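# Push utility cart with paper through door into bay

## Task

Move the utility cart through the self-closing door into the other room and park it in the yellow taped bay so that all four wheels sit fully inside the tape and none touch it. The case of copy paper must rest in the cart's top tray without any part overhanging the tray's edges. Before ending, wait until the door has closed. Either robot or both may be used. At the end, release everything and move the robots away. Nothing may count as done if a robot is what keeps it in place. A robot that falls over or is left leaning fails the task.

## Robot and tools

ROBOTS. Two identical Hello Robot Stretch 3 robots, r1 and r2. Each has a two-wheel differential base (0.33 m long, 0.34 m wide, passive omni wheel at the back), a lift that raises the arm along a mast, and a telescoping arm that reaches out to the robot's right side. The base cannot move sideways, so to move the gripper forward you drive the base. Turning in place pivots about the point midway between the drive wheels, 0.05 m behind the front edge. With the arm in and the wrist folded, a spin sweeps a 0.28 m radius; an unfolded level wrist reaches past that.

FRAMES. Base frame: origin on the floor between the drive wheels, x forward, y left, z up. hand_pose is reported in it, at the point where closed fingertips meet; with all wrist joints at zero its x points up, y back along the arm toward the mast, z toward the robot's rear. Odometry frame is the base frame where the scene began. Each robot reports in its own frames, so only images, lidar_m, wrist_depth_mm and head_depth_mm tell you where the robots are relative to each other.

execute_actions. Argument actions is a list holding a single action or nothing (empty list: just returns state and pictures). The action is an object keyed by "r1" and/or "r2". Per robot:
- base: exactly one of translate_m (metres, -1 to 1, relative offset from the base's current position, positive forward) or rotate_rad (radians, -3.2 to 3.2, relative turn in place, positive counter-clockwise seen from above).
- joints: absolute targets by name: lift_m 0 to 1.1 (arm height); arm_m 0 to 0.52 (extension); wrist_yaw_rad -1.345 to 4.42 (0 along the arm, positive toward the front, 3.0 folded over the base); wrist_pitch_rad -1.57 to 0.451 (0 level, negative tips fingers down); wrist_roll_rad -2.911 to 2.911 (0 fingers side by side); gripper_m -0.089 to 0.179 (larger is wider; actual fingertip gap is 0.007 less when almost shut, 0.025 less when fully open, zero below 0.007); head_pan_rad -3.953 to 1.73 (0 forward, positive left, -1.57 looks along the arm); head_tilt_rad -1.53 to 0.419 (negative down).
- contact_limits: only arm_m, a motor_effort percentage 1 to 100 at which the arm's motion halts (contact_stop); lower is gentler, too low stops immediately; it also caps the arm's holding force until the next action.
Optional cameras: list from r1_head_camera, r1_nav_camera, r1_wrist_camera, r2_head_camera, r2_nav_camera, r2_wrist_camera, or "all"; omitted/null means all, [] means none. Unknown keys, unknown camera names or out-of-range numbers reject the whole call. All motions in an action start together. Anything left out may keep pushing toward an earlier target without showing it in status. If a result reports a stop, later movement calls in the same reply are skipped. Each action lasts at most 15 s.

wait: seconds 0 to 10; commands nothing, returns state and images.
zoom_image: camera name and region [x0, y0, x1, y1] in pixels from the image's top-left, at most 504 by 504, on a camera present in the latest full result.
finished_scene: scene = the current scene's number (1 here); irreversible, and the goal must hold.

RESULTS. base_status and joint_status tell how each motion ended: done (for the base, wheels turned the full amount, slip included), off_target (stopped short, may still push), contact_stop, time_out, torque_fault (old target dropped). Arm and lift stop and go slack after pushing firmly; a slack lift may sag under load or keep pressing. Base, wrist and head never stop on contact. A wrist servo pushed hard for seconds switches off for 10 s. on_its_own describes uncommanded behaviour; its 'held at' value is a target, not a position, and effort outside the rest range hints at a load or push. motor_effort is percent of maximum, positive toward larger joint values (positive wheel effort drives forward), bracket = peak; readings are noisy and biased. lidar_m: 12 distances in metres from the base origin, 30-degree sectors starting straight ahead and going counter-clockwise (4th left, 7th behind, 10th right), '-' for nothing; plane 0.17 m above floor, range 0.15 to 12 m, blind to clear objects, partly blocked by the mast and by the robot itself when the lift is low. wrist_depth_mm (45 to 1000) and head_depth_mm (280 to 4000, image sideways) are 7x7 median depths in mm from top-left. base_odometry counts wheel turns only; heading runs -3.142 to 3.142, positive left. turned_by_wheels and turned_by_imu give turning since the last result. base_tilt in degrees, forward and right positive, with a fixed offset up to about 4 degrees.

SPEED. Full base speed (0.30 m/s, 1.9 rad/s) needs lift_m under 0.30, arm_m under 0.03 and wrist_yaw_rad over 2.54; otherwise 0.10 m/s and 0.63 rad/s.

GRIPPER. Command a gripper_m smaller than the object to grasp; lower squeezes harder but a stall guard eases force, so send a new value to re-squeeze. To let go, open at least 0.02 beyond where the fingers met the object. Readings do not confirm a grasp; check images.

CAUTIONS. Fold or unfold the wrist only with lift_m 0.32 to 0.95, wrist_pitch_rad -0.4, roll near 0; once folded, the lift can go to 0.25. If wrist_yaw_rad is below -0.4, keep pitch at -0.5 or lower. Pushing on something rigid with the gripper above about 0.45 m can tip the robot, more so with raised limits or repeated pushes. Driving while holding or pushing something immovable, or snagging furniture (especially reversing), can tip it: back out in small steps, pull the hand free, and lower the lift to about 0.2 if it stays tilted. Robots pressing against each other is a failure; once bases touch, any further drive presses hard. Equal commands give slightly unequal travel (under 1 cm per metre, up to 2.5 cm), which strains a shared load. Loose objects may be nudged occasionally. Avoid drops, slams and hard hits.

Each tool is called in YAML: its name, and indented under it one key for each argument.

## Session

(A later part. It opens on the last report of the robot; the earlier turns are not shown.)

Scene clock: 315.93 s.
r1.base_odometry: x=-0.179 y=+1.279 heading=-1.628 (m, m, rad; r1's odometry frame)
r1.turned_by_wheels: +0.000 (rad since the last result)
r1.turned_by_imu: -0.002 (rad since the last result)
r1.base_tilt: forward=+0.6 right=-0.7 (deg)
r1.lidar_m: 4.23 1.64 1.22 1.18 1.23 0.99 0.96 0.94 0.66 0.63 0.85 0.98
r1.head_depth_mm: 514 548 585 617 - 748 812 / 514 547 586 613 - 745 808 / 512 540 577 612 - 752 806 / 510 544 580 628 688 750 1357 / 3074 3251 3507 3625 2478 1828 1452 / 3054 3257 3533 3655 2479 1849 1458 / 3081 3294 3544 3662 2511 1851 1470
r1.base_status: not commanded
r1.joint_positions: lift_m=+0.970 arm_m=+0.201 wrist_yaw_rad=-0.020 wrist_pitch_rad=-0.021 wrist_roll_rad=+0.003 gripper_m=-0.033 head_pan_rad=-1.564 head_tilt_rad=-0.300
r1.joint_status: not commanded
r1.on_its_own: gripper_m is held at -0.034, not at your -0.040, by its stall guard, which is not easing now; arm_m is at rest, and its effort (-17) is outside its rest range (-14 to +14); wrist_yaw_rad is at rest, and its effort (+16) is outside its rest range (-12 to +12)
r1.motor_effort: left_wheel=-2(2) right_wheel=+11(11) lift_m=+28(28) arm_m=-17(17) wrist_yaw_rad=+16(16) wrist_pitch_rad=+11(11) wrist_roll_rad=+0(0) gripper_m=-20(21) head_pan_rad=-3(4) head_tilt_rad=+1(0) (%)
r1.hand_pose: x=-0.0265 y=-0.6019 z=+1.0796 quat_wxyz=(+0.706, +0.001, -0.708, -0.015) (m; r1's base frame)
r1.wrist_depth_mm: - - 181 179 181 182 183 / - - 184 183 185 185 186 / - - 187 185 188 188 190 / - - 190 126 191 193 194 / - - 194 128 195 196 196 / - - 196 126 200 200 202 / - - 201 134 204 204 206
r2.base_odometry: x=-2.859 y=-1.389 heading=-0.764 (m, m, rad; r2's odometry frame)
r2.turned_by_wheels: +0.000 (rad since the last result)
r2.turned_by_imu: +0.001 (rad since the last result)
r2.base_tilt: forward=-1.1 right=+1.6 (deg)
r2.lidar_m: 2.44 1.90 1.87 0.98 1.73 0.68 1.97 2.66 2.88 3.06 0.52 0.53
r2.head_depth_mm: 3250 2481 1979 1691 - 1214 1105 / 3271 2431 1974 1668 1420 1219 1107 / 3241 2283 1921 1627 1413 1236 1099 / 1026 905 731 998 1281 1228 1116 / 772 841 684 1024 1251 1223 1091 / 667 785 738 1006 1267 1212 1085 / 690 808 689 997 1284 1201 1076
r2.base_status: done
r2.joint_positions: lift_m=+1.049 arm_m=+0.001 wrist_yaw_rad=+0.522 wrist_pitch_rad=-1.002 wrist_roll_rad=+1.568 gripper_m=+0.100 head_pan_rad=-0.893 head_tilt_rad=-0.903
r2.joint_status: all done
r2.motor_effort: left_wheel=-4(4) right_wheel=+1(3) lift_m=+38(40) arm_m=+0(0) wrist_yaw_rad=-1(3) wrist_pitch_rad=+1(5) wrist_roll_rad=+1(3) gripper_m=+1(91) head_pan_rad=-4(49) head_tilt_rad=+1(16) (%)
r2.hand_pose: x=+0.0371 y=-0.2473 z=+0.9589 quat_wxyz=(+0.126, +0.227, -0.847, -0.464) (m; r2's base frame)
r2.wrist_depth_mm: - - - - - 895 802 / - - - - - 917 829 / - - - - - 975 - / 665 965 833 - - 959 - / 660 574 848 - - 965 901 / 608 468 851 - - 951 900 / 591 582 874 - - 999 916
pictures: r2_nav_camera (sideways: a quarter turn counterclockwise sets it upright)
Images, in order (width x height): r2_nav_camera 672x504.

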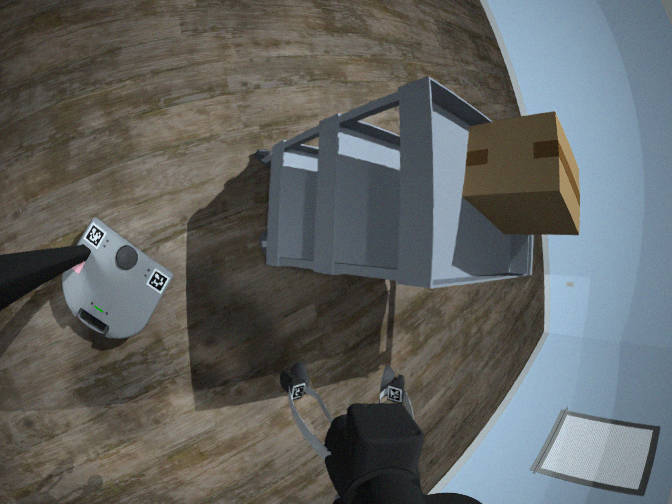

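execute_actions:
  actions:
    - {"r2":{"base":{"translate_m":0.42},"joints":{"arm_m":0.08,"wrist_yaw_rad":0.56,"head_pan_rad":-1.3}}}
  cameras: ["r2_wrist_camera","r2_nav_camera"]

execute_actions:
  actions:
    - {"r2":{"joints":{"lift_m":0.91}}}
  cameras: ["r2_wrist_camera"]

Scene clock: 327.33 s.
r1.base_odometry: x=-0.179 y=+1.279 heading=-1.628 (m, m, rad; r1's odometry frame)
r1.turned_by_wheels: +0.000 (rad since the last result)
r1.turned_by_imu: -0.002 (rad since the last result)
r1.base_tilt: forward=+0.6 right=-0.6 (deg)
r1.lidar_m: 4.24 1.65 1.22 1.18 1.23 0.99 0.96 0.94 0.67 0.63 3.71 1.00
r1.head_depth_mm: 515 548 586 616 - 750 810 / 513 547 584 613 - 747 808 / 512 538 577 612 - 752 802 / 510 543 579 629 688 751 1358 / 3034 3285 3507 3635 2477 1827 1449 / 3059 3320 3475 3644 2491 1833 1460 / 3094 3275 3551 3647 2511 1855 1468
r1.base_status: not commanded
r1.joint_positions: lift_m=+0.970 arm_m=+0.201 wrist_yaw_rad=-0.020 wrist_pitch_rad=-0.021 wrist_roll_rad=+0.003 gripper_m=-0.033 head_pan_rad=-1.564 head_tilt_rad=-0.300
r1.joint_status: not commanded
r1.on_its_own: gripper_m is held at -0.034, not at your -0.040, by its stall guard, which is not easing now; arm_m is at rest, and its effort (-17) is outside its rest range (-14 to +14); wrist_yaw_rad is at rest, and its effort (+15) is outside its rest range (-12 to +12)
r1.motor_effort: left_wheel=-2(2) right_wheel=+11(11) lift_m=+28(28) arm_m=-17(17) wrist_yaw_rad=+15(16) wrist_pitch_rad=+11(11) wrist_roll_rad=+0(0) gripper_m=-20(20) head_pan_rad=-2(2) head_tilt_rad=+0(0) (%)
r1.hand_pose: x=-0.0265 y=-0.6019 z=+1.0796 quat_wxyz=(+0.706, +0.001, -0.708, -0.015) (m; r1's base frame)
r1.wrist_depth_mm: - - 181 180 181 181 183 / - - 184 182 185 185 186 / - - 187 185 187 189 190 / - - 191 126 191 192 193 / - - 195 128 195 196 198 / - - 198 126 198 200 201 / - - 202 135 203 205 206
r2.base_odometry: x=-2.556 y=-1.680 heading=-0.764 (m, m, rad; r2's odometry frame)
r2.turned_by_wheels: +0.000 (rad since the last result)
r2.turned_by_imu: +0.001 (rad since the last result)
r2.base_tilt: forward=-1.1 right=+1.7 (deg)
r2.lidar_m: 2.13 1.66 1.63 1.74 2.07 1.04 2.39 3.16 0.44 0.31 0.30 0.30
r2.head_depth_mm: 3155 - - 601 1408 1255 1113 / 3199 2455 - 581 890 1236 1109 / 3218 873 796 619 877 1174 1115 / 3041 897 734 614 848 1127 1130 / 503 536 650 610 831 1057 1092 / 495 535 650 604 554 915 1078 / 488 533 649 598 547 1211 1078
r2.base_status: done
r2.joint_positions: lift_m=+1.049 arm_m=+0.080 wrist_yaw_rad=+0.558 wrist_pitch_rad=-1.003 wrist_roll_rad=+1.568 gripper_m=+0.100 head_pan_rad=-1.293 head_tilt_rad=-0.903
r2.joint_status: all done
r2.motor_effort: left_wheel=-3(4) right_wheel=+1(4) lift_m=+38(38) arm_m=+5(6) wrist_yaw_rad=+2(3) wrist_pitch_rad=+1(1) wrist_roll_rad=+0(0) gripper_m=+0(0) head_pan_rad=-4(37) head_tilt_rad=+1(1) (%)
r2.hand_pose: x=+0.0406 y=-0.3241 z=+0.9588 quat_wxyz=(+0.134, +0.242, -0.843, -0.462) (m; r2's base frame)
r2.wrist_depth_mm: 539 468 379 326 293 893 797 / 402 456 392 332 306 893 826 / 291 359 398 339 513 937 855 / 284 344 408 350 548 961 - / 302 348 411 354 320 979 - / 318 436 437 365 463 - 911 / - - 405 374 - 980 887
pictures: r2_nav_camera (sideways: a quarter turn counterclockwise sets it upright), r2_wrist_camera
Images, in order (width x height): r2_nav_camera 672x504, r2_wrist_camera 644x364.

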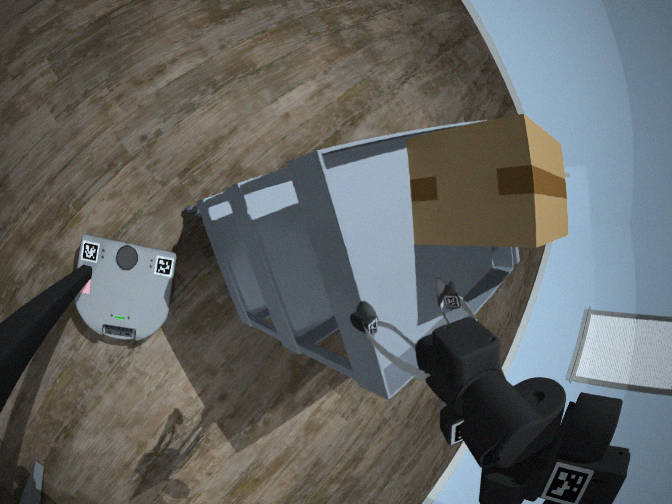

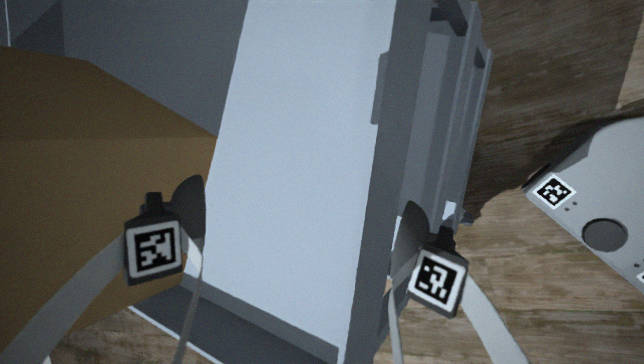

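Scene clock: 329.43 s.
r1.base_odometry: x=-0.179 y=+1.279 heading=-1.628 (m, m, rad; r1's odometry frame)
r1.turned_by_wheels: +0.000 (rad since the last result)
r1.turned_by_imu: -0.001 (rad since the last result)
r1.base_tilt: forward=+0.7 right=-0.6 (deg)
r1.lidar_m: 4.27 1.64 1.22 1.18 1.23 0.99 0.96 0.94 0.67 0.63 3.72 1.00
r1.head_depth_mm: 515 549 587 617 - 750 809 / 513 546 583 613 - 746 806 / 512 539 578 611 - 753 802 / 510 543 581 630 688 752 1360 / 3034 3258 3482 3654 2466 1817 1446 / 3057 3242 3514 3641 2470 1837 1455 / 3069 3320 3523 3701 2521 1849 1463
r1.base_status: not commanded
r1.joint_positions: lift_m=+0.970 arm_m=+0.201 wrist_yaw_rad=-0.020 wrist_pitch_rad=-0.021 wrist_roll_rad=+0.003 gripper_m=-0.033 head_pan_rad=-1.564 head_tilt_rad=-0.300
r1.joint_status: not commanded
r1.on_its_own: gripper_m is held at -0.034, not at your -0.040, by its stall guard, which is not easing now; arm_m is at rest, and its effort (-17) is outside its rest range (-14 to +14); wrist_yaw_rad is at rest, and its effort (+16) is outside its rest range (-12 to +12)
r1.motor_effort: left_wheel=-2(2) right_wheel=+11(11) lift_m=+28(28) arm_m=-17(17) wrist_yaw_rad=+16(16) wrist_pitch_rad=+11(11) wrist_roll_rad=+0(0) gripper_m=-20(20) head_pan_rad=-3(2) head_tilt_rad=+0(0) (%)
r1.hand_pose: x=-0.0265 y=-0.6019 z=+1.0796 quat_wxyz=(+0.706, +0.001, -0.708, -0.015) (m; r1's base frame)
r1.wrist_depth_mm: - - 182 180 180 182 182 / - - 184 182 185 186 186 / - - 187 185 187 189 190 / - - 191 126 192 193 193 / - - 194 128 195 196 198 / - - 197 126 198 201 202 / - - 202 134 203 205 205
r2.base_odometry: x=-2.556 y=-1.680 heading=-0.764 (m, m, rad; r2's odometry frame)
r2.turned_by_wheels: +0.000 (rad since the last result)
r2.turned_by_imu: +0.000 (rad since the last result)
r2.base_tilt: forward=-1.2 right=+1.7 (deg)
r2.lidar_m: 2.12 1.65 1.63 1.74 2.08 1.04 2.39 3.17 0.44 0.31 0.30 0.30
r2.head_depth_mm: 3054 2477 2048 - 1382 1250 1112 / 3221 2476 723 - 890 1240 1103 / 3267 877 738 647 840 1178 1115 / 3072 895 734 628 848 1119 1124 / 503 538 656 610 829 1058 1096 / 495 536 648 604 553 911 1081 / 489 533 647 597 550 1202 1076
r2.base_status: not commanded
r2.joint_positions: lift_m=+0.911 arm_m=+0.080 wrist_yaw_rad=+0.558 wrist_pitch_rad=-1.003 wrist_roll_rad=+1.568 gripper_m=+0.100 head_pan_rad=-1.293 head_tilt_rad=-0.903
r2.joint_status: all done
r2.motor_effort: left_wheel=-4(3) right_wheel=+1(1) lift_m=+8(36) arm_m=+5(5) wrist_yaw_rad=+1(1) wrist_pitch_rad=+1(1) wrist_roll_rad=+1(1) gripper_m=+1(1) head_pan_rad=-4(4) head_tilt_rad=+1(1) (%)
r2.hand_pose: x=+0.0406 y=-0.3241 z=+0.8204 quat_wxyz=(+0.134, +0.242, -0.843, -0.462) (m; r2's base frame)
r2.wrist_depth_mm: 310 251 208 152 456 763 721 / 319 257 212 160 467 785 730 / 287 265 135 171 490 814 758 / 285 281 138 182 509 835 - / 303 305 141 195 522 868 - / 317 296 156 211 526 864 782 / 354 313 164 227 984 867 787
pictures: r2_wrist_camera
Images, in order (width x height): r2_wrist_camera 644x364.

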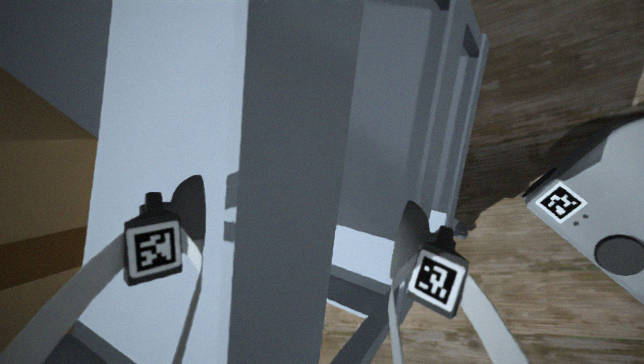

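execute_actions:
  actions:
    - {"r2":{"joints":{"gripper_m":-0.03}}}
  cameras: []

execute_actions:
  actions:
    - {"r2":{"base":{"translate_m":-0.4},"joints":{"wrist_yaw_rad":0.9,"head_pan_rad":-0.7}}}
  cameras: ["r2_nav_camera"]

Scene clock: 336.23 s.
r1.base_odometry: x=-0.179 y=+1.279 heading=-1.628 (m, m, rad; r1's odometry frame)
r1.turned_by_wheels: +0.000 (rad since the last result)
r1.turned_by_imu: -0.001 (rad since the last result)
r1.base_tilt: forward=+0.6 right=-0.6 (deg)
r1.lidar_m: 4.25 1.64 1.22 1.18 1.23 0.99 0.96 0.94 0.66 0.63 3.71 1.00
r1.head_depth_mm: 515 547 586 616 - 749 812 / 513 546 584 612 - 747 807 / 511 540 578 611 - 751 805 / 510 542 581 629 687 750 1358 / 3033 3246 3515 3654 2451 1819 1448 / 3071 3240 3488 3647 2461 1841 1451 / 3101 3268 3521 3659 2512 1854 1469
r1.base_status: not commanded
r1.joint_positions: lift_m=+0.970 arm_m=+0.201 wrist_yaw_rad=-0.020 wrist_pitch_rad=-0.021 wrist_roll_rad=+0.003 gripper_m=-0.033 head_pan_rad=-1.564 head_tilt_rad=-0.300
r1.joint_status: not commanded
r1.on_its_own: gripper_m is held at -0.034, not at your -0.040, by its stall guard, which is not easing now; arm_m is at rest, and its effort (-17) is outside its rest range (-14 to +14); wrist_yaw_rad is at rest, and its effort (+15) is outside its rest range (-12 to +12)
r1.motor_effort: left_wheel=-2(2) right_wheel=+11(11) lift_m=+27(28) arm_m=-17(17) wrist_yaw_rad=+15(15) wrist_pitch_rad=+11(11) wrist_roll_rad=+1(1) gripper_m=-20(20) head_pan_rad=-2(2) head_tilt_rad=+1(1) (%)
r1.hand_pose: x=-0.0265 y=-0.6019 z=+1.0796 quat_wxyz=(+0.706, +0.001, -0.708, -0.015) (m; r1's base frame)
r1.wrist_depth_mm: - - 180 178 181 183 184 / - - 184 182 184 185 186 / - - 187 185 188 190 190 / - - 189 126 192 192 193 / - - 193 128 195 197 197 / - - 197 126 199 200 201 / - - 202 135 203 204 206
r2.base_odometry: x=-2.556 y=-1.680 heading=-0.764 (m, m, rad; r2's odometry frame)
r2.turned_by_wheels: +0.000 (rad since the last result)
r2.turned_by_imu: +0.001 (rad since the last result)
r2.base_tilt: forward=-1.1 right=+1.7 (deg)
r2.lidar_m: 2.14 1.66 1.63 1.74 2.07 1.04 2.40 3.16 0.44 0.31 0.30 0.30
r2.head_depth_mm: 3052 2509 2068 - 1374 1252 1111 / 3254 2435 727 - 893 1241 1103 / 3221 885 740 636 868 1176 1117 / 3201 891 735 628 849 1118 1124 / 505 538 655 611 827 1076 1084 / 497 536 652 605 553 913 1081 / 489 533 648 601 548 1208 1070
r2.base_status: not commanded
r2.joint_positions: lift_m=+0.911 arm_m=+0.080 wrist_yaw_rad=+0.558 wrist_pitch_rad=-0.966 wrist_roll_rad=+1.568 gripper_m=-0.028 head_pan_rad=-1.293 head_tilt_rad=-0.903
r2.joint_status: all done
r2.motor_effort: left_wheel=-4(4) right_wheel=+3(3) lift_m=+9(8) arm_m=+3(5) wrist_yaw_rad=+2(2) wrist_pitch_rad=-10(12) wrist_roll_rad=+1(1) gripper_m=-34(100) head_pan_rad=-4(4) head_tilt_rad=+1(0) (%)
r2.hand_pose: x=+0.0450 y=-0.3312 z=+0.8248 quat_wxyz=(+0.130, +0.244, -0.851, -0.447) (m; r2's base frame)
r2.wrist_depth_mm: 352 272 217 137 457 758 723 / 349 281 225 145 469 788 722 / 284 291 230 153 485 804 734 / 279 301 237 159 492 829 - / 295 314 136 153 510 818 792 / 315 340 247 171 519 868 761 / 342 315 258 196 700 884 791
pictures: none
No camera images: the call's "cameras" was empty. Leave "cameras" out to get every camera's image.

Scene clock: 341.43 s.
r1.base_odometry: x=-0.179 y=+1.279 heading=-1.628 (m, m, rad; r1's odometry frame)
r1.turned_by_wheels: +0.000 (rad since the last result)
r1.turned_by_imu: -0.001 (rad since the last result)
r1.base_tilt: forward=+0.7 right=-0.7 (deg)
r1.lidar_m: 4.24 1.65 1.22 1.18 1.23 0.99 0.96 0.93 0.66 0.63 0.85 0.86
r1.head_depth_mm: 515 548 587 617 - 749 810 / 512 546 584 613 - 747 807 / 512 539 577 612 - 751 803 / 510 543 579 629 689 751 1362 / 3047 3251 3517 3640 2462 1825 1443 / 3061 3263 3459 3673 2486 1841 1467 / 3121 3282 3490 3702 2513 1860 1472
r1.base_status: not commanded
r1.joint_positions: lift_m=+0.970 arm_m=+0.201 wrist_yaw_rad=-0.020 wrist_pitch_rad=-0.021 wrist_roll_rad=+0.003 gripper_m=-0.033 head_pan_rad=-1.564 head_tilt_rad=-0.300
r1.joint_status: not commanded
r1.on_its_own: gripper_m is held at -0.034, not at your -0.040, by its stall guard, which is not easing now; arm_m is at rest, and its effort (-17) is outside its rest range (-14 to +14); wrist_yaw_rad is at rest, and its effort (+16) is outside its rest range (-12 to +12)
r1.motor_effort: left_wheel=-2(2) right_wheel=+11(11) lift_m=+28(28) arm_m=-17(17) wrist_yaw_rad=+16(16) wrist_pitch_rad=+11(11) wrist_roll_rad=+0(0) gripper_m=-20(20) head_pan_rad=-2(3) head_tilt_rad=+1(0) (%)
r1.hand_pose: x=-0.0265 y=-0.6019 z=+1.0796 quat_wxyz=(+0.706, +0.001, -0.708, -0.015) (m; r1's base frame)
r1.wrist_depth_mm: - - 181 180 181 182 184 / - - 183 183 185 186 187 / - - 187 186 188 190 191 / - - 191 126 191 192 194 / - - 193 128 195 195 197 / - - 197 126 200 200 202 / - - 202 134 204 204 205
r2.base_odometry: x=-2.845 y=-1.403 heading=-0.764 (m, m, rad; r2's odometry frame)
r2.turned_by_wheels: +0.000 (rad since the last result)
r2.turned_by_imu: +0.004 (rad since the last result)
r2.base_tilt: forward=-1.1 right=+1.8 (deg)
r2.lidar_m: 2.43 1.89 1.86 0.98 1.75 0.70 2.00 2.69 2.89 0.31 0.25 0.25
r2.head_depth_mm: 560 501 752 629 564 892 1109 / 526 487 584 624 548 827 1104 / 518 500 604 620 545 821 1098 / 509 517 625 615 541 814 1105 / 3098 2183 1758 639 548 1173 1085 / 3053 2317 1913 1596 1375 1211 1080 / 3003 2334 1874 1586 1374 1206 1071
r2.base_status: done
r2.joint_positions: lift_m=+0.910 arm_m=+0.080 wrist_yaw_rad=+0.891 wrist_pitch_rad=-0.937 wrist_roll_rad=+1.570 gripper_m=-0.016 head_pan_rad=-0.707 head_tilt_rad=-0.902
r2.joint_status: all done
r2.on_its_own: gripper_m is held at -0.017, not at your -0.030, by its stall guard, which is not easing now
r2.motor_effort: left_wheel=-4(17) right_wheel=-1(13) lift_m=+15(15) arm_m=-5(5) wrist_yaw_rad=+5(27) wrist_pitch_rad=-18(20) wrist_roll_rad=+0(12) gripper_m=-26(34) head_pan_rad=+4(45) head_tilt_rad=+1(1) (%)
r2.hand_pose: x=+0.0812 y=-0.3086 z=+0.8282 quat_wxyz=(+0.195, +0.384, -0.805, -0.408) (m; r2's base frame)
r2.wrist_depth_mm: 384 287 226 136 455 598 719 / 357 298 232 144 467 702 729 / 281 297 240 153 477 783 729 / 282 307 244 158 499 809 771 / 299 326 138 151 509 856 - / 319 353 253 174 509 881 794 / 346 335 265 201 957 907 796
pictures: r2_nav_camera (sideways: a quarter turn counterclockwise sets it upright)
Images, in order (width x height): r2_nav_camera 672x504.

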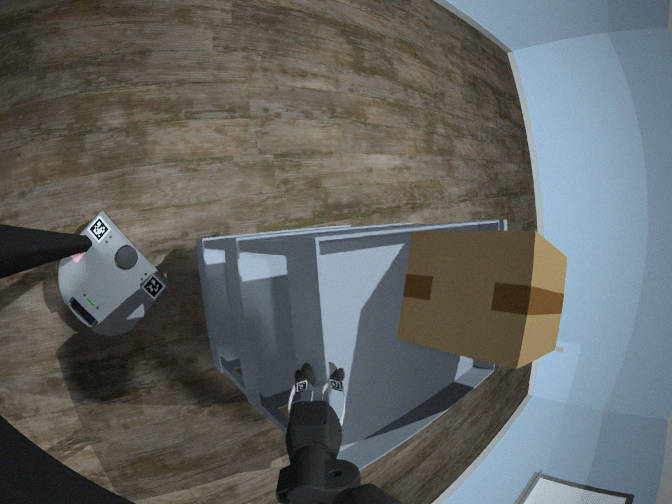

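Works nicely.

execute_actions:
  actions:
    - {"r2":{"base":{"translate_m":-0.58},"joints":{"wrist_yaw_rad":0.97,"gripper_m":-0.035}}}
  cameras: []

execute_actions:
  actions:
    - {"r2":{"base":{"rotate_rad":-0.61},"joints":{"wrist_yaw_rad":1.57,"head_pan_rad":-0.3}}}
  cameras: []

execute_actions:
  actions:
    - {"r2":{"base":{"translate_m":-0.8},"joints":{"gripper_m":-0.03}}}
  cameras: ["r2_nav_camera"]

Scene clock: 355.07 s.
r1.base_odometry: x=-0.179 y=+1.279 heading=-1.628 (m, m, rad; r1's odometry frame)
r1.turned_by_wheels: +0.000 (rad since the last result)
r1.turned_by_imu: -0.003 (rad since the last result)
r1.base_tilt: forward=+0.7 right=-0.6 (deg)
r1.lidar_m: 4.25 1.65 1.22 1.18 1.23 0.99 0.96 0.94 0.67 0.63 1.02 1.29
r1.head_depth_mm: 514 548 587 615 - 748 812 / 512 546 585 614 - 746 807 / 511 540 577 611 - 751 801 / 510 543 581 629 689 749 1205 / 3043 834 874 3074 2240 1704 1276 / 3055 887 3397 3578 2479 1780 1406 / 3125 3210 3418 1464 1566 1440 1343
r1.base_status: not commanded
r1.joint_positions: lift_m=+0.970 arm_m=+0.201 wrist_yaw_rad=-0.020 wrist_pitch_rad=-0.021 wrist_roll_rad=+0.003 gripper_m=-0.033 head_pan_rad=-1.564 head_tilt_rad=-0.300
r1.joint_status: not commanded
r1.on_its_own: gripper_m is held at -0.034, not at your -0.040, by its stall guard, which is not easing now; arm_m is at rest, and its effort (-17) is outside its rest range (-14 to +14); wrist_yaw_rad is at rest, and its effort (+16) is outside its rest range (-12 to +12)
r1.motor_effort: left_wheel=-2(2) right_wheel=+11(11) lift_m=+27(28) arm_m=-17(17) wrist_yaw_rad=+16(15) wrist_pitch_rad=+11(11) wrist_roll_rad=+0(0) gripper_m=-20(20) head_pan_rad=-1(3) head_tilt_rad=+1(0) (%)
r1.hand_pose: x=-0.0265 y=-0.6019 z=+1.0796 quat_wxyz=(+0.706, +0.001, -0.708, -0.015) (m; r1's base frame)
r1.wrist_depth_mm: - - 180 180 180 182 183 / - - 183 182 185 185 187 / - - 188 186 188 188 190 / - - 190 126 192 193 193 / 910 - 193 128 194 196 199 / 653 - 197 126 199 200 201 / 922 - 202 134 204 205 206
r2.base_odometry: x=-3.264 y=-1.002 heading=-0.764 (m, m, rad; r2's odometry frame)
r2.turned_by_wheels: +0.000 (rad since the last result)
r2.turned_by_imu: +0.001 (rad since the last result)
r2.base_tilt: forward=-1.2 right=+1.7 (deg)
r2.lidar_m: 2.86 2.23 1.02 0.41 0.51 4.16 1.42 1.95 2.56 0.31 0.21 0.20
r2.head_depth_mm: 3345 2496 715 630 564 1203 1115 / 3246 856 746 625 540 1010 1098 / 520 461 578 620 532 820 1100 / 511 459 559 613 530 786 1088 / 503 459 556 611 527 666 1070 / 498 458 556 625 1325 1207 1085 / 3040 2153 1866 1580 1369 1204 1076
r2.base_status: done
r2.joint_positions: lift_m=+0.910 arm_m=+0.080 wrist_yaw_rad=+1.076 wrist_pitch_rad=-0.944 wrist_roll_rad=+1.563 gripper_m=-0.014 head_pan_rad=-0.707 head_tilt_rad=-0.902
r2.joint_status: wrist_yaw_rad off_target (ended at +1.076, target +0.970); gripper_m off_target (ended at -0.014, target -0.035)
r2.on_its_own: wrist_yaw_rad is held at +1.055, not at your +0.970, by its stall guard, which is still easing; gripper_m is held at -0.015, not at your -0.035, by its stall guard, which is not easing now
r2.motor_effort: left_wheel=+2(9) right_wheel=-3(13) lift_m=+15(15) arm_m=-1(4) wrist_yaw_rad=-13(16) wrist_pitch_rad=-16(20) wrist_roll_rad=+3(3) gripper_m=-24(100) head_pan_rad=+5(4) head_tilt_rad=+1(1) (%)
r2.hand_pose: x=+0.0936 y=-0.2871 z=+0.8274 quat_wxyz=(+0.236, +0.458, -0.764, -0.389) (m; r2's base frame)
r2.wrist_depth_mm: 377 285 225 145 455 761 731 / 387 294 230 151 470 730 716 / 310 299 237 158 486 776 723 / 276 305 244 161 488 793 739 / 291 318 138 154 503 859 - / 307 346 253 170 499 903 - / 331 332 266 191 945 864 811
pictures: none
No camera images: the call's "cameras" was empty. Leave "cameras" out to get every camera's image.

Scene clock: 357.73 s.
r1.base_odometry: x=-0.179 y=+1.279 heading=-1.628 (m, m, rad; r1's odometry frame)
r1.turned_by_wheels: +0.000 (rad since the last result)
r1.turned_by_imu: -0.001 (rad since the last result)
r1.base_tilt: forward=+0.6 right=-0.6 (deg)
r1.lidar_m: 4.23 1.64 1.22 1.18 1.23 0.99 0.96 0.94 0.66 0.63 1.02 1.31
r1.head_depth_mm: 514 549 586 617 - 749 810 / 513 547 583 613 - 747 806 / 511 540 576 610 - 752 801 / 510 543 580 629 688 750 1192 / 3047 3276 827 3605 2340 1688 1202 / 3082 781 814 901 1395 1520 1337 / 3075 882 3510 1469 1408 1349 1383
r1.base_status: not commanded
r1.joint_positions: lift_m=+0.970 arm_m=+0.201 wrist_yaw_rad=-0.020 wrist_pitch_rad=-0.021 wrist_roll_rad=+0.003 gripper_m=-0.033 head_pan_rad=-1.564 head_tilt_rad=-0.300
r1.joint_status: not commanded
r1.on_its_own: gripper_m is held at -0.034, not at your -0.040, by its stall guard, which is not easing now; arm_m is at rest, and its effort (-17) is outside its rest range (-14 to +14); wrist_yaw_rad is at rest, and its effort (+15) is outside its rest range (-12 to +12)
r1.motor_effort: left_wheel=-2(2) right_wheel=+11(11) lift_m=+28(28) arm_m=-17(17) wrist_yaw_rad=+15(16) wrist_pitch_rad=+11(11) wrist_roll_rad=+0(1) gripper_m=-20(21) head_pan_rad=-3(2) head_tilt_rad=+0(0) (%)
r1.hand_pose: x=-0.0265 y=-0.6019 z=+1.0796 quat_wxyz=(+0.706, +0.001, -0.708, -0.015) (m; r1's base frame)
r1.wrist_depth_mm: - - 181 180 181 181 183 / - 498 184 182 185 186 187 / - 408 187 185 187 189 191 / 766 - 191 125 191 193 193 / 796 860 194 128 197 197 198 / 607 609 197 127 198 200 201 / 964 635 202 134 204 205 205
r2.base_odometry: x=-3.264 y=-1.002 heading=-1.374 (m, m, rad; r2's odometry frame)
r2.turned_by_wheels: -0.610 (rad since the last result)
r2.turned_by_imu: -0.593 (rad since the last result)
r2.base_tilt: forward=-1.3 right=+1.7 (deg)
r2.lidar_m: 0.16 3.06 2.26 1.02 0.42 0.48 1.16 1.42 1.79 2.55 0.15 -
r2.head_depth_mm: 3279 2473 1979 629 541 501 1104 / 3255 2468 709 625 537 477 1102 / 3242 405 439 594 535 468 1050 / 513 388 410 526 532 465 435 / 504 383 398 505 526 462 424 / 495 379 385 486 523 483 1081 / 488 375 375 485 1326 1205 1076
r2.base_status: done
r2.joint_positions: lift_m=+0.910 arm_m=+0.080 wrist_yaw_rad=+1.622 wrist_pitch_rad=-0.947 wrist_roll_rad=+1.558 gripper_m=-0.014 head_pan_rad=-0.307 head_tilt_rad=-0.902
r2.joint_status: wrist_yaw_rad off_target (ended at +1.622, target +1.570); the others done
r2.on_its_own: wrist_yaw_rad is held at +1.616, not at your +1.570, by its stall guard, which is not easing now; gripper_m is held at -0.015, not at your -0.035, by its stall guard, which is not easing now
r2.motor_effort: left_wheel=+2(15) right_wheel=+0(18) lift_m=+15(15) arm_m=+2(4) wrist_yaw_rad=-3(18) wrist_pitch_rad=-15(21) wrist_roll_rad=+5(5) gripper_m=-26(26) head_pan_rad=+4(37) head_tilt_rad=+1(1) (%)
r2.hand_pose: x=+0.1083 y=-0.2183 z=+0.8269 quat_wxyz=(+0.335, +0.647, -0.611, -0.310) (m; r2's base frame)
r2.wrist_depth_mm: 371 283 225 154 465 775 711 / 387 292 229 158 479 788 726 / 343 303 235 164 477 775 749 / 275 303 243 166 490 819 743 / 286 317 139 154 500 756 - / 300 340 255 169 511 - - / 321 325 264 187 931 939 -
pictures: none
No camera images: the call's "cameras" was empty. Leave "cameras" out to get every camera's image.

Scene clock: 366.93 s.
r1.base_odometry: x=-0.179 y=+1.279 heading=-1.628 (m, m, rad; r1's odometry frame)
r1.turned_by_wheels: +0.000 (rad since the last result)
r1.turned_by_imu: -0.002 (rad since the last result)
r1.base_tilt: forward=+0.7 right=-0.6 (deg)
r1.lidar_m: 4.26 1.64 1.22 1.18 1.23 0.99 0.96 0.94 0.67 0.63 3.73 4.98
r1.head_depth_mm: 514 547 585 616 - 748 812 / 514 547 584 613 - 746 809 / 511 538 578 611 - 750 803 / 509 542 581 629 687 750 1362 / 3017 3251 3441 1251 2260 1741 1449 / 3038 3282 3484 3634 2478 1842 1460 / 3098 3314 3456 3625 2509 1864 1469
r1.base_status: not commanded
r1.joint_positions: lift_m=+0.970 arm_m=+0.201 wrist_yaw_rad=-0.020 wrist_pitch_rad=-0.021 wrist_roll_rad=+0.003 gripper_m=-0.033 head_pan_rad=-1.564 head_tilt_rad=-0.300
r1.joint_status: not commanded
r1.on_its_own: gripper_m is held at -0.034, not at your -0.040, by its stall guard, which is not easing now; arm_m is at rest, and its effort (-17) is outside its rest range (-14 to +14); wrist_yaw_rad is at rest, and its effort (+16) is outside its rest range (-12 to +12)
r1.motor_effort: left_wheel=-2(2) right_wheel=+11(11) lift_m=+28(28) arm_m=-17(17) wrist_yaw_rad=+16(16) wrist_pitch_rad=+11(12) wrist_roll_rad=+0(0) gripper_m=-20(20) head_pan_rad=-2(3) head_tilt_rad=+1(0) (%)
r1.hand_pose: x=-0.0265 y=-0.6019 z=+1.0796 quat_wxyz=(+0.706, +0.001, -0.708, -0.015) (m; r1's base frame)
r1.wrist_depth_mm: - - 181 179 181 182 182 / - - 183 183 184 185 186 / - - 187 186 189 188 190 / - - 192 126 193 193 193 / - - 194 128 196 196 197 / - - 197 126 199 200 202 / - - 201 134 203 204 205
r2.base_odometry: x=-3.421 y=-0.218 heading=-1.374 (m, m, rad; r2's odometry frame)
r2.turned_by_wheels: +0.000 (rad since the last result)
r2.turned_by_imu: +0.005 (rad since the last result)
r2.base_tilt: forward=-1.0 right=+1.7 (deg)
r2.lidar_m: 0.16 0.47 0.33 0.31 0.32 0.43 3.37 3.51 0.81 0.33 0.18 0.16
r2.head_depth_mm: 538 415 510 628 540 473 1078 / 528 414 475 584 537 488 1065 / 518 420 488 590 534 485 1047 / 511 425 501 590 532 481 1038 / 3070 435 551 597 526 488 1070 / 3034 2343 1919 1600 1389 1211 1077 / 3012 2316 1895 1591 1372 1206 1070
r2.base_status: done
r2.joint_positions: lift_m=+0.910 arm_m=+0.080 wrist_yaw_rad=+1.519 wrist_pitch_rad=-0.945 wrist_roll_rad=+1.582 gripper_m=-0.013 head_pan_rad=-0.307 head_tilt_rad=-0.902
r2.joint_status: gripper_m off_target (ended at -0.013, target -0.030)
r2.on_its_own: wrist_yaw_rad is held at +1.536, not at your +1.570, by its stall guard, which is not easing now; gripper_m is held at -0.014, not at your -0.030, by its stall guard, which is not easing now
r2.motor_effort: left_wheel=-2(3) right_wheel=-2(18) lift_m=+15(14) arm_m=-1(2) wrist_yaw_rad=+9(14) wrist_pitch_rad=-16(21) wrist_roll_rad=-5(6) gripper_m=-26(94) head_pan_rad=+5(3) head_tilt_rad=+0(1) (%)
r2.hand_pose: x=+0.1088 y=-0.2319 z=+0.8272 quat_wxyz=(+0.310, +0.611, -0.648, -0.334) (m; r2's base frame)
r2.wrist_depth_mm: 328 280 223 122 172 428 709 / 269 285 228 129 450 652 725 / 275 295 237 140 470 766 722 / 297 313 243 154 502 789 743 / 331 323 138 157 520 869 - / 356 355 210 188 958 910 - / 332 315 185 345 959 904 -
pictures: r2_nav_camera (sideways: a quarter turn counterclockwise sets it upright)
Images, in order (width x height): r2_nav_camera 672x504.

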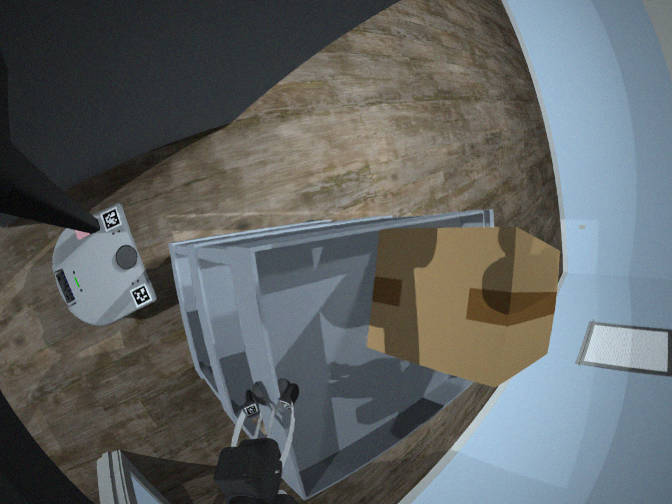

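execute_actions:
  actions:
    - {"r2":{"base":{"translate_m":-0.5},"joints":{"gripper_m":-0.035,"arm_m":0,"wrist_yaw_rad":1.75}}}
  cameras: ["r2_nav_camera"]

execute_actions:
  actions:
    - {"r2":{"joints":{"head_pan_rad":-3.1,"head_tilt_rad":-0.7}}}
  cameras: ["r2_nav_camera","r2_head_camera"]

Scene clock: 378.33 s.
r1.base_odometry: x=-0.179 y=+1.279 heading=-1.628 (m, m, rad; r1's odometry frame)
r1.turned_by_wheels: +0.000 (rad since the last result)
r1.turned_by_imu: -0.002 (rad since the last result)
r1.base_tilt: forward=+0.6 right=-0.7 (deg)
r1.lidar_m: 4.26 1.64 1.22 1.18 1.23 0.99 0.96 0.94 0.66 0.63 3.71 4.97
r1.head_depth_mm: 514 548 587 616 - 750 809 / 513 546 584 614 - 747 806 / 511 539 576 610 - 750 803 / 510 543 581 629 688 753 1350 / 3038 3238 3469 3643 2466 1821 1438 / 3079 3277 3488 3660 2517 1855 1457 / 3089 3322 3490 3699 2507 1855 1470
r1.base_status: not commanded
r1.joint_positions: lift_m=+0.970 arm_m=+0.201 wrist_yaw_rad=-0.020 wrist_pitch_rad=-0.021 wrist_roll_rad=+0.003 gripper_m=-0.033 head_pan_rad=-1.564 head_tilt_rad=-0.300
r1.joint_status: not commanded
r1.on_its_own: gripper_m is held at -0.034, not at your -0.040, by its stall guard, which is not easing now; arm_m is at rest, and its effort (-17) is outside its rest range (-14 to +14); wrist_yaw_rad is at rest, and its effort (+16) is outside its rest range (-12 to +12)
r1.motor_effort: left_wheel=-2(2) right_wheel=+11(11) lift_m=+28(28) arm_m=-17(17) wrist_yaw_rad=+16(16) wrist_pitch_rad=+11(11) wrist_roll_rad=+0(0) gripper_m=-21(20) head_pan_rad=-2(3) head_tilt_rad=+1(0) (%)
r1.hand_pose: x=-0.0265 y=-0.6019 z=+1.0796 quat_wxyz=(+0.706, +0.001, -0.708, -0.015) (m; r1's base frame)
r1.wrist_depth_mm: - - 181 180 181 182 183 / - - 184 182 184 186 187 / - - 187 185 188 189 189 / - - 191 126 191 193 193 / - - 193 128 195 197 197 / - - 197 126 200 200 201 / - - 202 135 203 204 204
r2.base_odometry: x=-3.519 y=+0.273 heading=-1.374 (m, m, rad; r2's odometry frame)
r2.turned_by_wheels: +0.000 (rad since the last result)
r2.turned_by_imu: +0.002 (rad since the last result)
r2.base_tilt: forward=-0.9 right=+1.9 (deg)
r2.lidar_m: 0.15 0.21 0.31 0.30 2.31 2.98 2.89 3.00 2.62 0.22 0.16 0.15
r2.head_depth_mm: 537 436 734 631 540 473 - / 525 397 420 597 538 480 947 / 517 404 448 557 533 476 968 / 513 416 480 581 531 473 976 / 3098 428 516 597 526 477 1033 / 3026 2275 1906 580 513 477 1065 / 3082 2295 1876 1575 1336 1150 1077
r2.base_status: done
r2.joint_positions: lift_m=+0.910 arm_m=+0.001 wrist_yaw_rad=+1.739 wrist_pitch_rad=-0.955 wrist_roll_rad=+1.633 gripper_m=-0.008 head_pan_rad=-0.307 head_tilt_rad=-0.902
r2.joint_status: gripper_m off_target (ended at -0.008, target -0.035); the others done
r2.on_its_own: gripper_m is held at -0.007, not at your -0.035, by its stall guard, which is still easing
r2.motor_effort: left_wheel=-1(12) right_wheel=-3(11) lift_m=+15(15) arm_m=-2(19) wrist_yaw_rad=+6(37) wrist_pitch_rad=-13(23) wrist_roll_rad=-26(27) gripper_m=-8(100) head_pan_rad=+4(4) head_tilt_rad=+2(1) (%)
r2.hand_pose: x=+0.1049 y=-0.1243 z=+0.8259 quat_wxyz=(+0.334, +0.669, -0.584, -0.318) (m; r2's base frame)
r2.wrist_depth_mm: 259 266 214 179 92 134 380 / 302 281 222 184 110 414 721 / 356 292 229 182 164 735 735 / 345 308 237 139 507 876 - / 314 323 140 183 948 912 - / 298 314 179 749 918 906 - / 566 283 302 668 714 850 780
pictures: r2_nav_camera (sideways: a quarter turn counterclockwise sets it upright)
Images, in order (width x height): r2_nav_camera 672x504.

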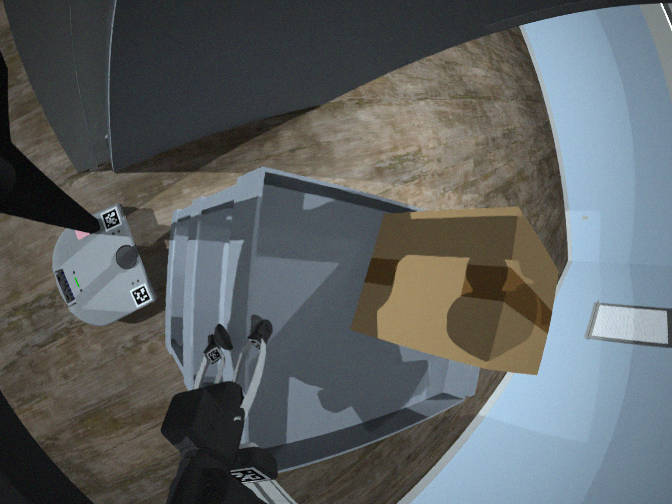

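Scene clock: 380.23 s.
r1.base_odometry: x=-0.179 y=+1.279 heading=-1.628 (m, m, rad; r1's odometry frame)
r1.turned_by_wheels: +0.000 (rad since the last result)
r1.turned_by_imu: -0.001 (rad since the last result)
r1.base_tilt: forward=+0.7 right=-0.6 (deg)
r1.lidar_m: 4.28 1.64 1.22 1.18 1.23 0.99 0.96 0.93 0.66 0.63 3.72 4.97
r1.head_depth_mm: 515 548 586 616 - 748 810 / 513 546 584 613 - 747 809 / 512 539 577 612 - 748 803 / 510 542 580 630 687 748 1349 / 3050 3297 3537 3597 2469 1828 1448 / 3054 3252 3547 3639 2470 1836 1456 / 3078 3280 3492 3630 2538 1849 1468
r1.base_status: not commanded
r1.joint_positions: lift_m=+0.970 arm_m=+0.201 wrist_yaw_rad=-0.020 wrist_pitch_rad=-0.021 wrist_roll_rad=+0.003 gripper_m=-0.033 head_pan_rad=-1.564 head_tilt_rad=-0.300
r1.joint_status: not commanded
r1.on_its_own: gripper_m is held at -0.034, not at your -0.040, by its stall guard, which is not easing now; arm_m is at rest, and its effort (-17) is outside its rest range (-14 to +14); wrist_yaw_rad is at rest, and its effort (+16) is outside its rest range (-12 to +12)
r1.motor_effort: left_wheel=-2(2) right_wheel=+11(11) lift_m=+28(28) arm_m=-17(17) wrist_yaw_rad=+16(16) wrist_pitch_rad=+11(11) wrist_roll_rad=+1(0) gripper_m=-19(20) head_pan_rad=-3(3) head_tilt_rad=+1(0) (%)
r1.hand_pose: x=-0.0265 y=-0.6019 z=+1.0796 quat_wxyz=(+0.706, +0.001, -0.708, -0.015) (m; r1's base frame)
r1.wrist_depth_mm: - - 181 179 181 182 183 / - - 184 182 184 185 187 / - - 187 185 188 189 189 / - - 190 126 192 192 193 / - - 193 128 195 197 197 / - - 196 126 200 200 202 / - - 202 135 205 204 206
r2.base_odometry: x=-3.519 y=+0.273 heading=-1.374 (m, m, rad; r2's odometry frame)
r2.turned_by_wheels: +0.000 (rad since the last result)
r2.turned_by_imu: +0.000 (rad since the last result)
r2.base_tilt: forward=-1.0 right=+1.8 (deg)
r2.lidar_m: 0.15 0.21 0.31 0.30 2.30 2.98 2.88 3.00 2.62 0.22 0.16 0.15
r2.head_depth_mm: 2446 2785 2669 2189 - - - / 2443 2761 2663 - - - - / 2462 2786 2669 - - - - / 2457 2852 2629 2045 1549 - - / 2499 2768 2578 1972 1576 1419 - / 2544 2883 2561 1943 1550 - - / 2493 2861 2496 1935 1558 - -
r2.base_status: not commanded
r2.joint_positions: lift_m=+0.910 arm_m=+0.001 wrist_yaw_rad=+1.739 wrist_pitch_rad=-0.955 wrist_roll_rad=+1.632 gripper_m=-0.003 head_pan_rad=-3.093 head_tilt_rad=-0.705
r2.joint_status: all done
r2.on_its_own: gripper_m is held at -0.004, not at your -0.035, by its stall guard, which is not easing now
r2.motor_effort: left_wheel=-1(1) right_wheel=-2(3) lift_m=+15(15) arm_m=-1(2) wrist_yaw_rad=+7(7) wrist_pitch_rad=-13(13) wrist_roll_rad=-26(27) gripper_m=-27(28) head_pan_rad=-4(49) head_tilt_rad=+2(15) (%)
r2.hand_pose: x=+0.1049 y=-0.1243 z=+0.8259 quat_wxyz=(+0.334, +0.669, -0.584, -0.317) (m; r2's base frame)
r2.wrist_depth_mm: 258 265 216 179 96 133 376 / 301 281 222 184 109 408 710 / 354 294 230 184 164 726 719 / 338 305 238 139 506 862 - / 312 322 136 184 963 933 - / 299 312 178 760 933 913 - / 573 284 299 662 717 841 783
pictures: r2_head_camera (sideways: a quarter turn clockwise sets it upright), r2_nav_camera (sideways: a quarter turn counterclockwise sets it upright)
Images, in order (width x height): r2_head_camera 896x504, r2_nav_camera 672x504.

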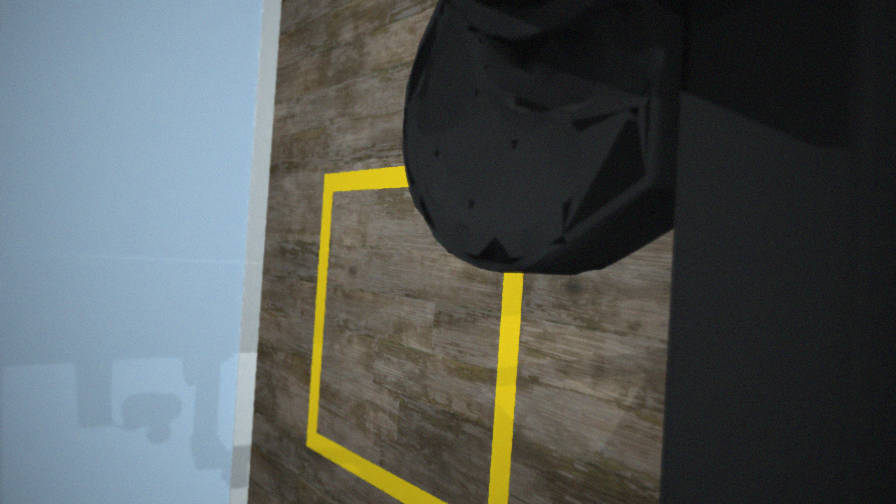

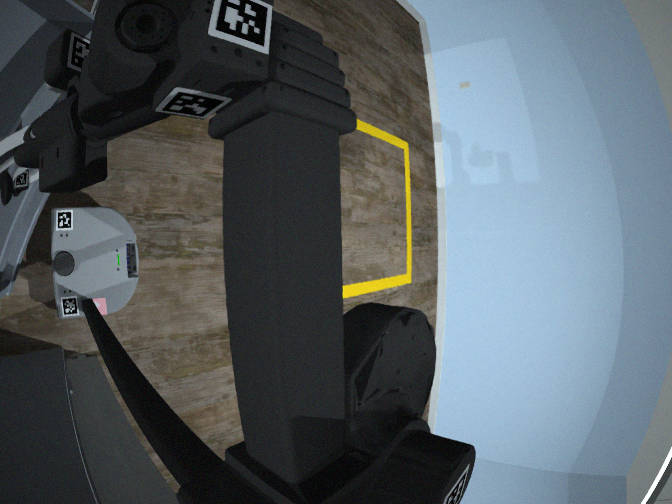

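execute_actions:
  actions:
    - {"r2":{"joints":{"arm_m":0.16,"wrist_yaw_rad":1.55,"head_pan_rad":-0.5,"head_tilt_rad":-0.9}}}
  cameras: ["r2_nav_camera"]

execute_actions:
  actions:
    - {"r2":{"base":{"translate_m":-0.3},"joints":{"gripper_m":-0.03}}}
  cameras: ["r2_nav_camera"]

Scene clock: 389.93 s.
r1.base_odometry: x=-0.179 y=+1.279 heading=-1.628 (m, m, rad; r1's odometry frame)
r1.turned_by_wheels: +0.000 (rad since the last result)
r1.turned_by_imu: -0.001 (rad since the last result)
r1.base_tilt: forward=+0.7 right=-0.6 (deg)
r1.lidar_m: 4.24 1.64 1.22 1.18 1.23 0.99 0.96 0.94 0.66 0.63 3.71 4.96
r1.head_depth_mm: 514 546 585 615 - 750 813 / 511 546 584 613 - 747 806 / 511 540 578 611 - 752 803 / 510 543 579 630 690 750 1356 / 3030 3265 3458 3586 2457 1818 1444 / 3111 3271 3490 3635 2475 1838 1465 / 3062 3295 3494 3592 2497 1849 1472
r1.base_status: not commanded
r1.joint_positions: lift_m=+0.970 arm_m=+0.201 wrist_yaw_rad=-0.020 wrist_pitch_rad=-0.021 wrist_roll_rad=+0.003 gripper_m=-0.033 head_pan_rad=-1.564 head_tilt_rad=-0.300
r1.joint_status: not commanded
r1.on_its_own: gripper_m is held at -0.034, not at your -0.040, by its stall guard, which is not easing now; arm_m is at rest, and its effort (-17) is outside its rest range (-14 to +14); wrist_yaw_rad is at rest, and its effort (+16) is outside its rest range (-12 to +12)
r1.motor_effort: left_wheel=-2(2) right_wheel=+11(11) lift_m=+28(28) arm_m=-17(17) wrist_yaw_rad=+16(16) wrist_pitch_rad=+11(11) wrist_roll_rad=+1(0) gripper_m=-20(20) head_pan_rad=-2(2) head_tilt_rad=+0(0) (%)
r1.hand_pose: x=-0.0265 y=-0.6019 z=+1.0796 quat_wxyz=(+0.706, +0.001, -0.708, -0.015) (m; r1's base frame)
r1.wrist_depth_mm: - - 181 181 181 182 183 / - - 183 182 185 186 187 / - - 187 185 189 190 190 / - - 190 125 192 191 194 / - - 193 128 196 196 198 / - - 197 126 200 201 202 / - - 202 134 202 205 205
r2.base_odometry: x=-3.519 y=+0.273 heading=-1.374 (m, m, rad; r2's odometry frame)
r2.turned_by_wheels: +0.000 (rad since the last result)
r2.turned_by_imu: -0.109 (rad since the last result)
r2.base_tilt: forward=-1.2 right=+1.7 (deg)
r2.lidar_m: 0.37 0.50 0.32 0.30 0.36 2.88 2.86 2.92 2.71 0.38 0.16 0.15
r2.head_depth_mm: 2673 2550 726 639 555 1186 1113 / 2940 767 739 633 542 785 1101 / 566 433 509 607 538 495 1085 / 533 427 493 594 535 468 980 / 523 417 480 583 532 802 1075 / 515 408 471 588 1314 1218 1080 / 3023 2135 1769 1595 1384 1210 1073
r2.base_status: not commanded
r2.joint_positions: lift_m=+0.910 arm_m=+0.159 wrist_yaw_rad=+1.566 wrist_pitch_rad=-0.964 wrist_roll_rad=+1.585 gripper_m=-0.003 head_pan_rad=-0.507 head_tilt_rad=-0.890
r2.joint_status: all done
r2.on_its_own: gripper_m is held at -0.004, not at your -0.035, by its stall guard, which is not easing now
r2.motor_effort: left_wheel=+0(10) right_wheel=+3(7) lift_m=+15(15) arm_m=+8(15) wrist_yaw_rad=-9(21) wrist_pitch_rad=-10(13) wrist_roll_rad=-7(25) gripper_m=-22(27) head_pan_rad=+4(46) head_tilt_rad=-3(16) (%)
r2.hand_pose: x=+0.1047 y=-0.3049 z=+0.8248 quat_wxyz=(+0.323, +0.622, -0.630, -0.333) (m; r2's base frame)
r2.wrist_depth_mm: 348 270 218 132 446 623 719 / 326 280 222 141 464 715 735 / 273 293 230 152 482 813 738 / 287 302 238 164 496 825 739 / 305 315 137 160 512 878 736 / 334 340 252 180 967 930 - / 341 323 261 211 979 - -
pictures: r2_nav_camera (sideways: a quarter turn counterclockwise sets it upright)
Images, in order (width x height): r2_nav_camera 672x504.

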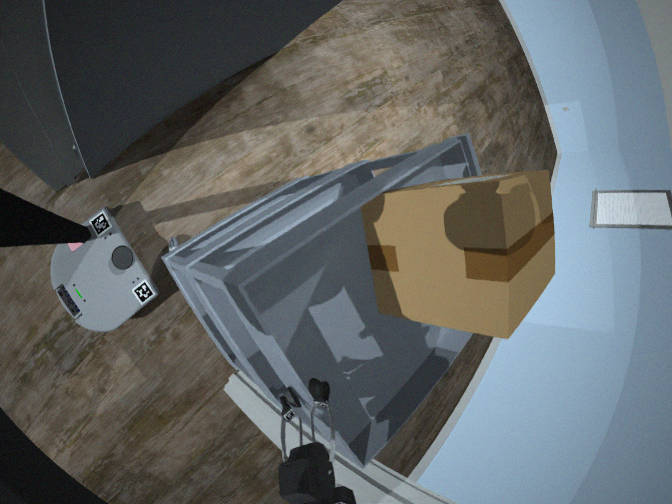

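Scene clock: 393.90 s.
r1.base_odometry: x=-0.179 y=+1.279 heading=-1.628 (m, m, rad; r1's odometry frame)
r1.turned_by_wheels: +0.000 (rad since the last result)
r1.turned_by_imu: -0.001 (rad since the last result)
r1.base_tilt: forward=+0.7 right=-0.6 (deg)
r1.lidar_m: 4.24 1.64 1.22 1.18 1.23 0.99 0.96 0.94 0.66 0.63 3.71 4.95
r1.head_depth_mm: 514 548 585 616 - 749 809 / 512 547 584 612 - 746 807 / 511 540 576 612 - 751 801 / 510 543 581 629 687 749 1358 / 3059 3268 3475 3633 2442 1829 1452 / 3044 3274 3482 3633 2489 1836 1458 / 3069 3300 3516 3672 2547 1859 1467
r1.base_status: not commanded
r1.joint_positions: lift_m=+0.970 arm_m=+0.201 wrist_yaw_rad=-0.020 wrist_pitch_rad=-0.021 wrist_roll_rad=+0.003 gripper_m=-0.033 head_pan_rad=-1.564 head_tilt_rad=-0.300
r1.joint_status: not commanded
r1.on_its_own: gripper_m is held at -0.034, not at your -0.040, by its stall guard, which is not easing now; arm_m is at rest, and its effort (-17) is outside its rest range (-14 to +14); wrist_yaw_rad is at rest, and its effort (+16) is outside its rest range (-12 to +12)
r1.motor_effort: left_wheel=-2(2) right_wheel=+11(11) lift_m=+28(28) arm_m=-17(17) wrist_yaw_rad=+16(16) wrist_pitch_rad=+11(11) wrist_roll_rad=+0(1) gripper_m=-20(21) head_pan_rad=-2(2) head_tilt_rad=+1(0) (%)
r1.hand_pose: x=-0.0265 y=-0.6019 z=+1.0796 quat_wxyz=(+0.706, +0.001, -0.708, -0.015) (m; r1's base frame)
r1.wrist_depth_mm: - - 180 180 181 182 183 / - - 184 182 184 186 186 / - - 188 185 188 190 190 / - - 190 126 191 193 194 / - - 194 128 196 197 197 / - - 197 126 199 201 202 / - - 202 134 204 205 206
r2.base_odometry: x=-3.577 y=+0.567 heading=-1.374 (m, m, rad; r2's odometry frame)
r2.turned_by_wheels: +0.000 (rad since the last result)
r2.turned_by_imu: -0.001 (rad since the last result)
r2.base_tilt: forward=-1.1 right=+1.7 (deg)
r2.lidar_m: 0.55 0.46 0.40 0.70 2.21 2.75 2.57 2.62 2.75 0.39 0.18 0.16
r2.head_depth_mm: 2675 2544 738 637 542 1066 1103 / 2968 451 698 629 542 798 1108 / 535 444 527 611 536 676 1083 / 525 436 517 606 533 485 1044 / 518 430 507 595 562 1103 1082 / 564 437 676 1189 1355 1208 1081 / 3108 2332 1913 1584 1363 1207 1074
r2.base_status: done
r2.joint_positions: lift_m=+0.910 arm_m=+0.160 wrist_yaw_rad=+1.499 wrist_pitch_rad=-0.946 wrist_roll_rad=+1.581 gripper_m=-0.014 head_pan_rad=-0.506 head_tilt_rad=-0.892
r2.joint_status: gripper_m off_target (ended at -0.014, target -0.030)
r2.on_its_own: wrist_yaw_rad is held at +1.509, not at your +1.550, by its stall guard, which is not easing now; gripper_m is held at -0.014, not at your -0.030, by its stall guard, which is still easing
r2.motor_effort: left_wheel=+3(30) right_wheel=-7(23) lift_m=+15(15) arm_m=-1(8) wrist_yaw_rad=+6(17) wrist_pitch_rad=-16(27) wrist_roll_rad=-5(6) gripper_m=-9(100) head_pan_rad=+3(4) head_tilt_rad=-3(4) (%)
r2.hand_pose: x=+0.1085 y=-0.3145 z=+0.8271 quat_wxyz=(+0.307, +0.604, -0.653, -0.337) (m; r2's base frame)
r2.wrist_depth_mm: 366 281 223 137 447 599 731 / 340 290 227 146 471 699 716 / 275 300 235 156 485 790 735 / 285 309 243 164 497 810 742 / 305 327 140 161 506 871 736 / 333 348 207 179 528 901 - / 345 330 266 220 987 915 -
pictures: r2_nav_camera (sideways: a quarter turn counterclockwise sets it upright)
Images, in order (width x height): r2_nav_camera 672x504.

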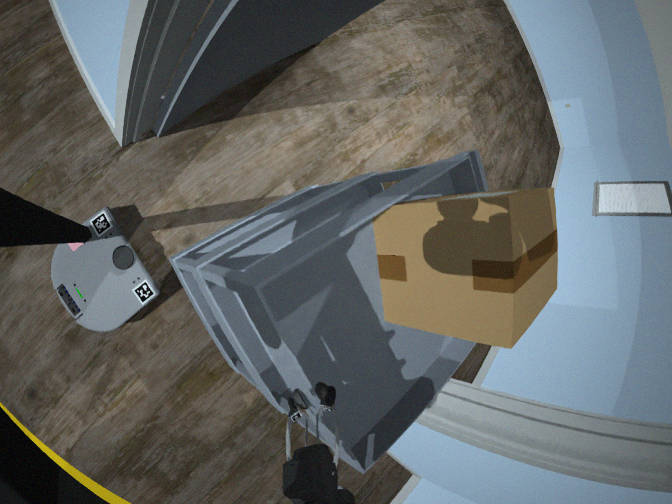

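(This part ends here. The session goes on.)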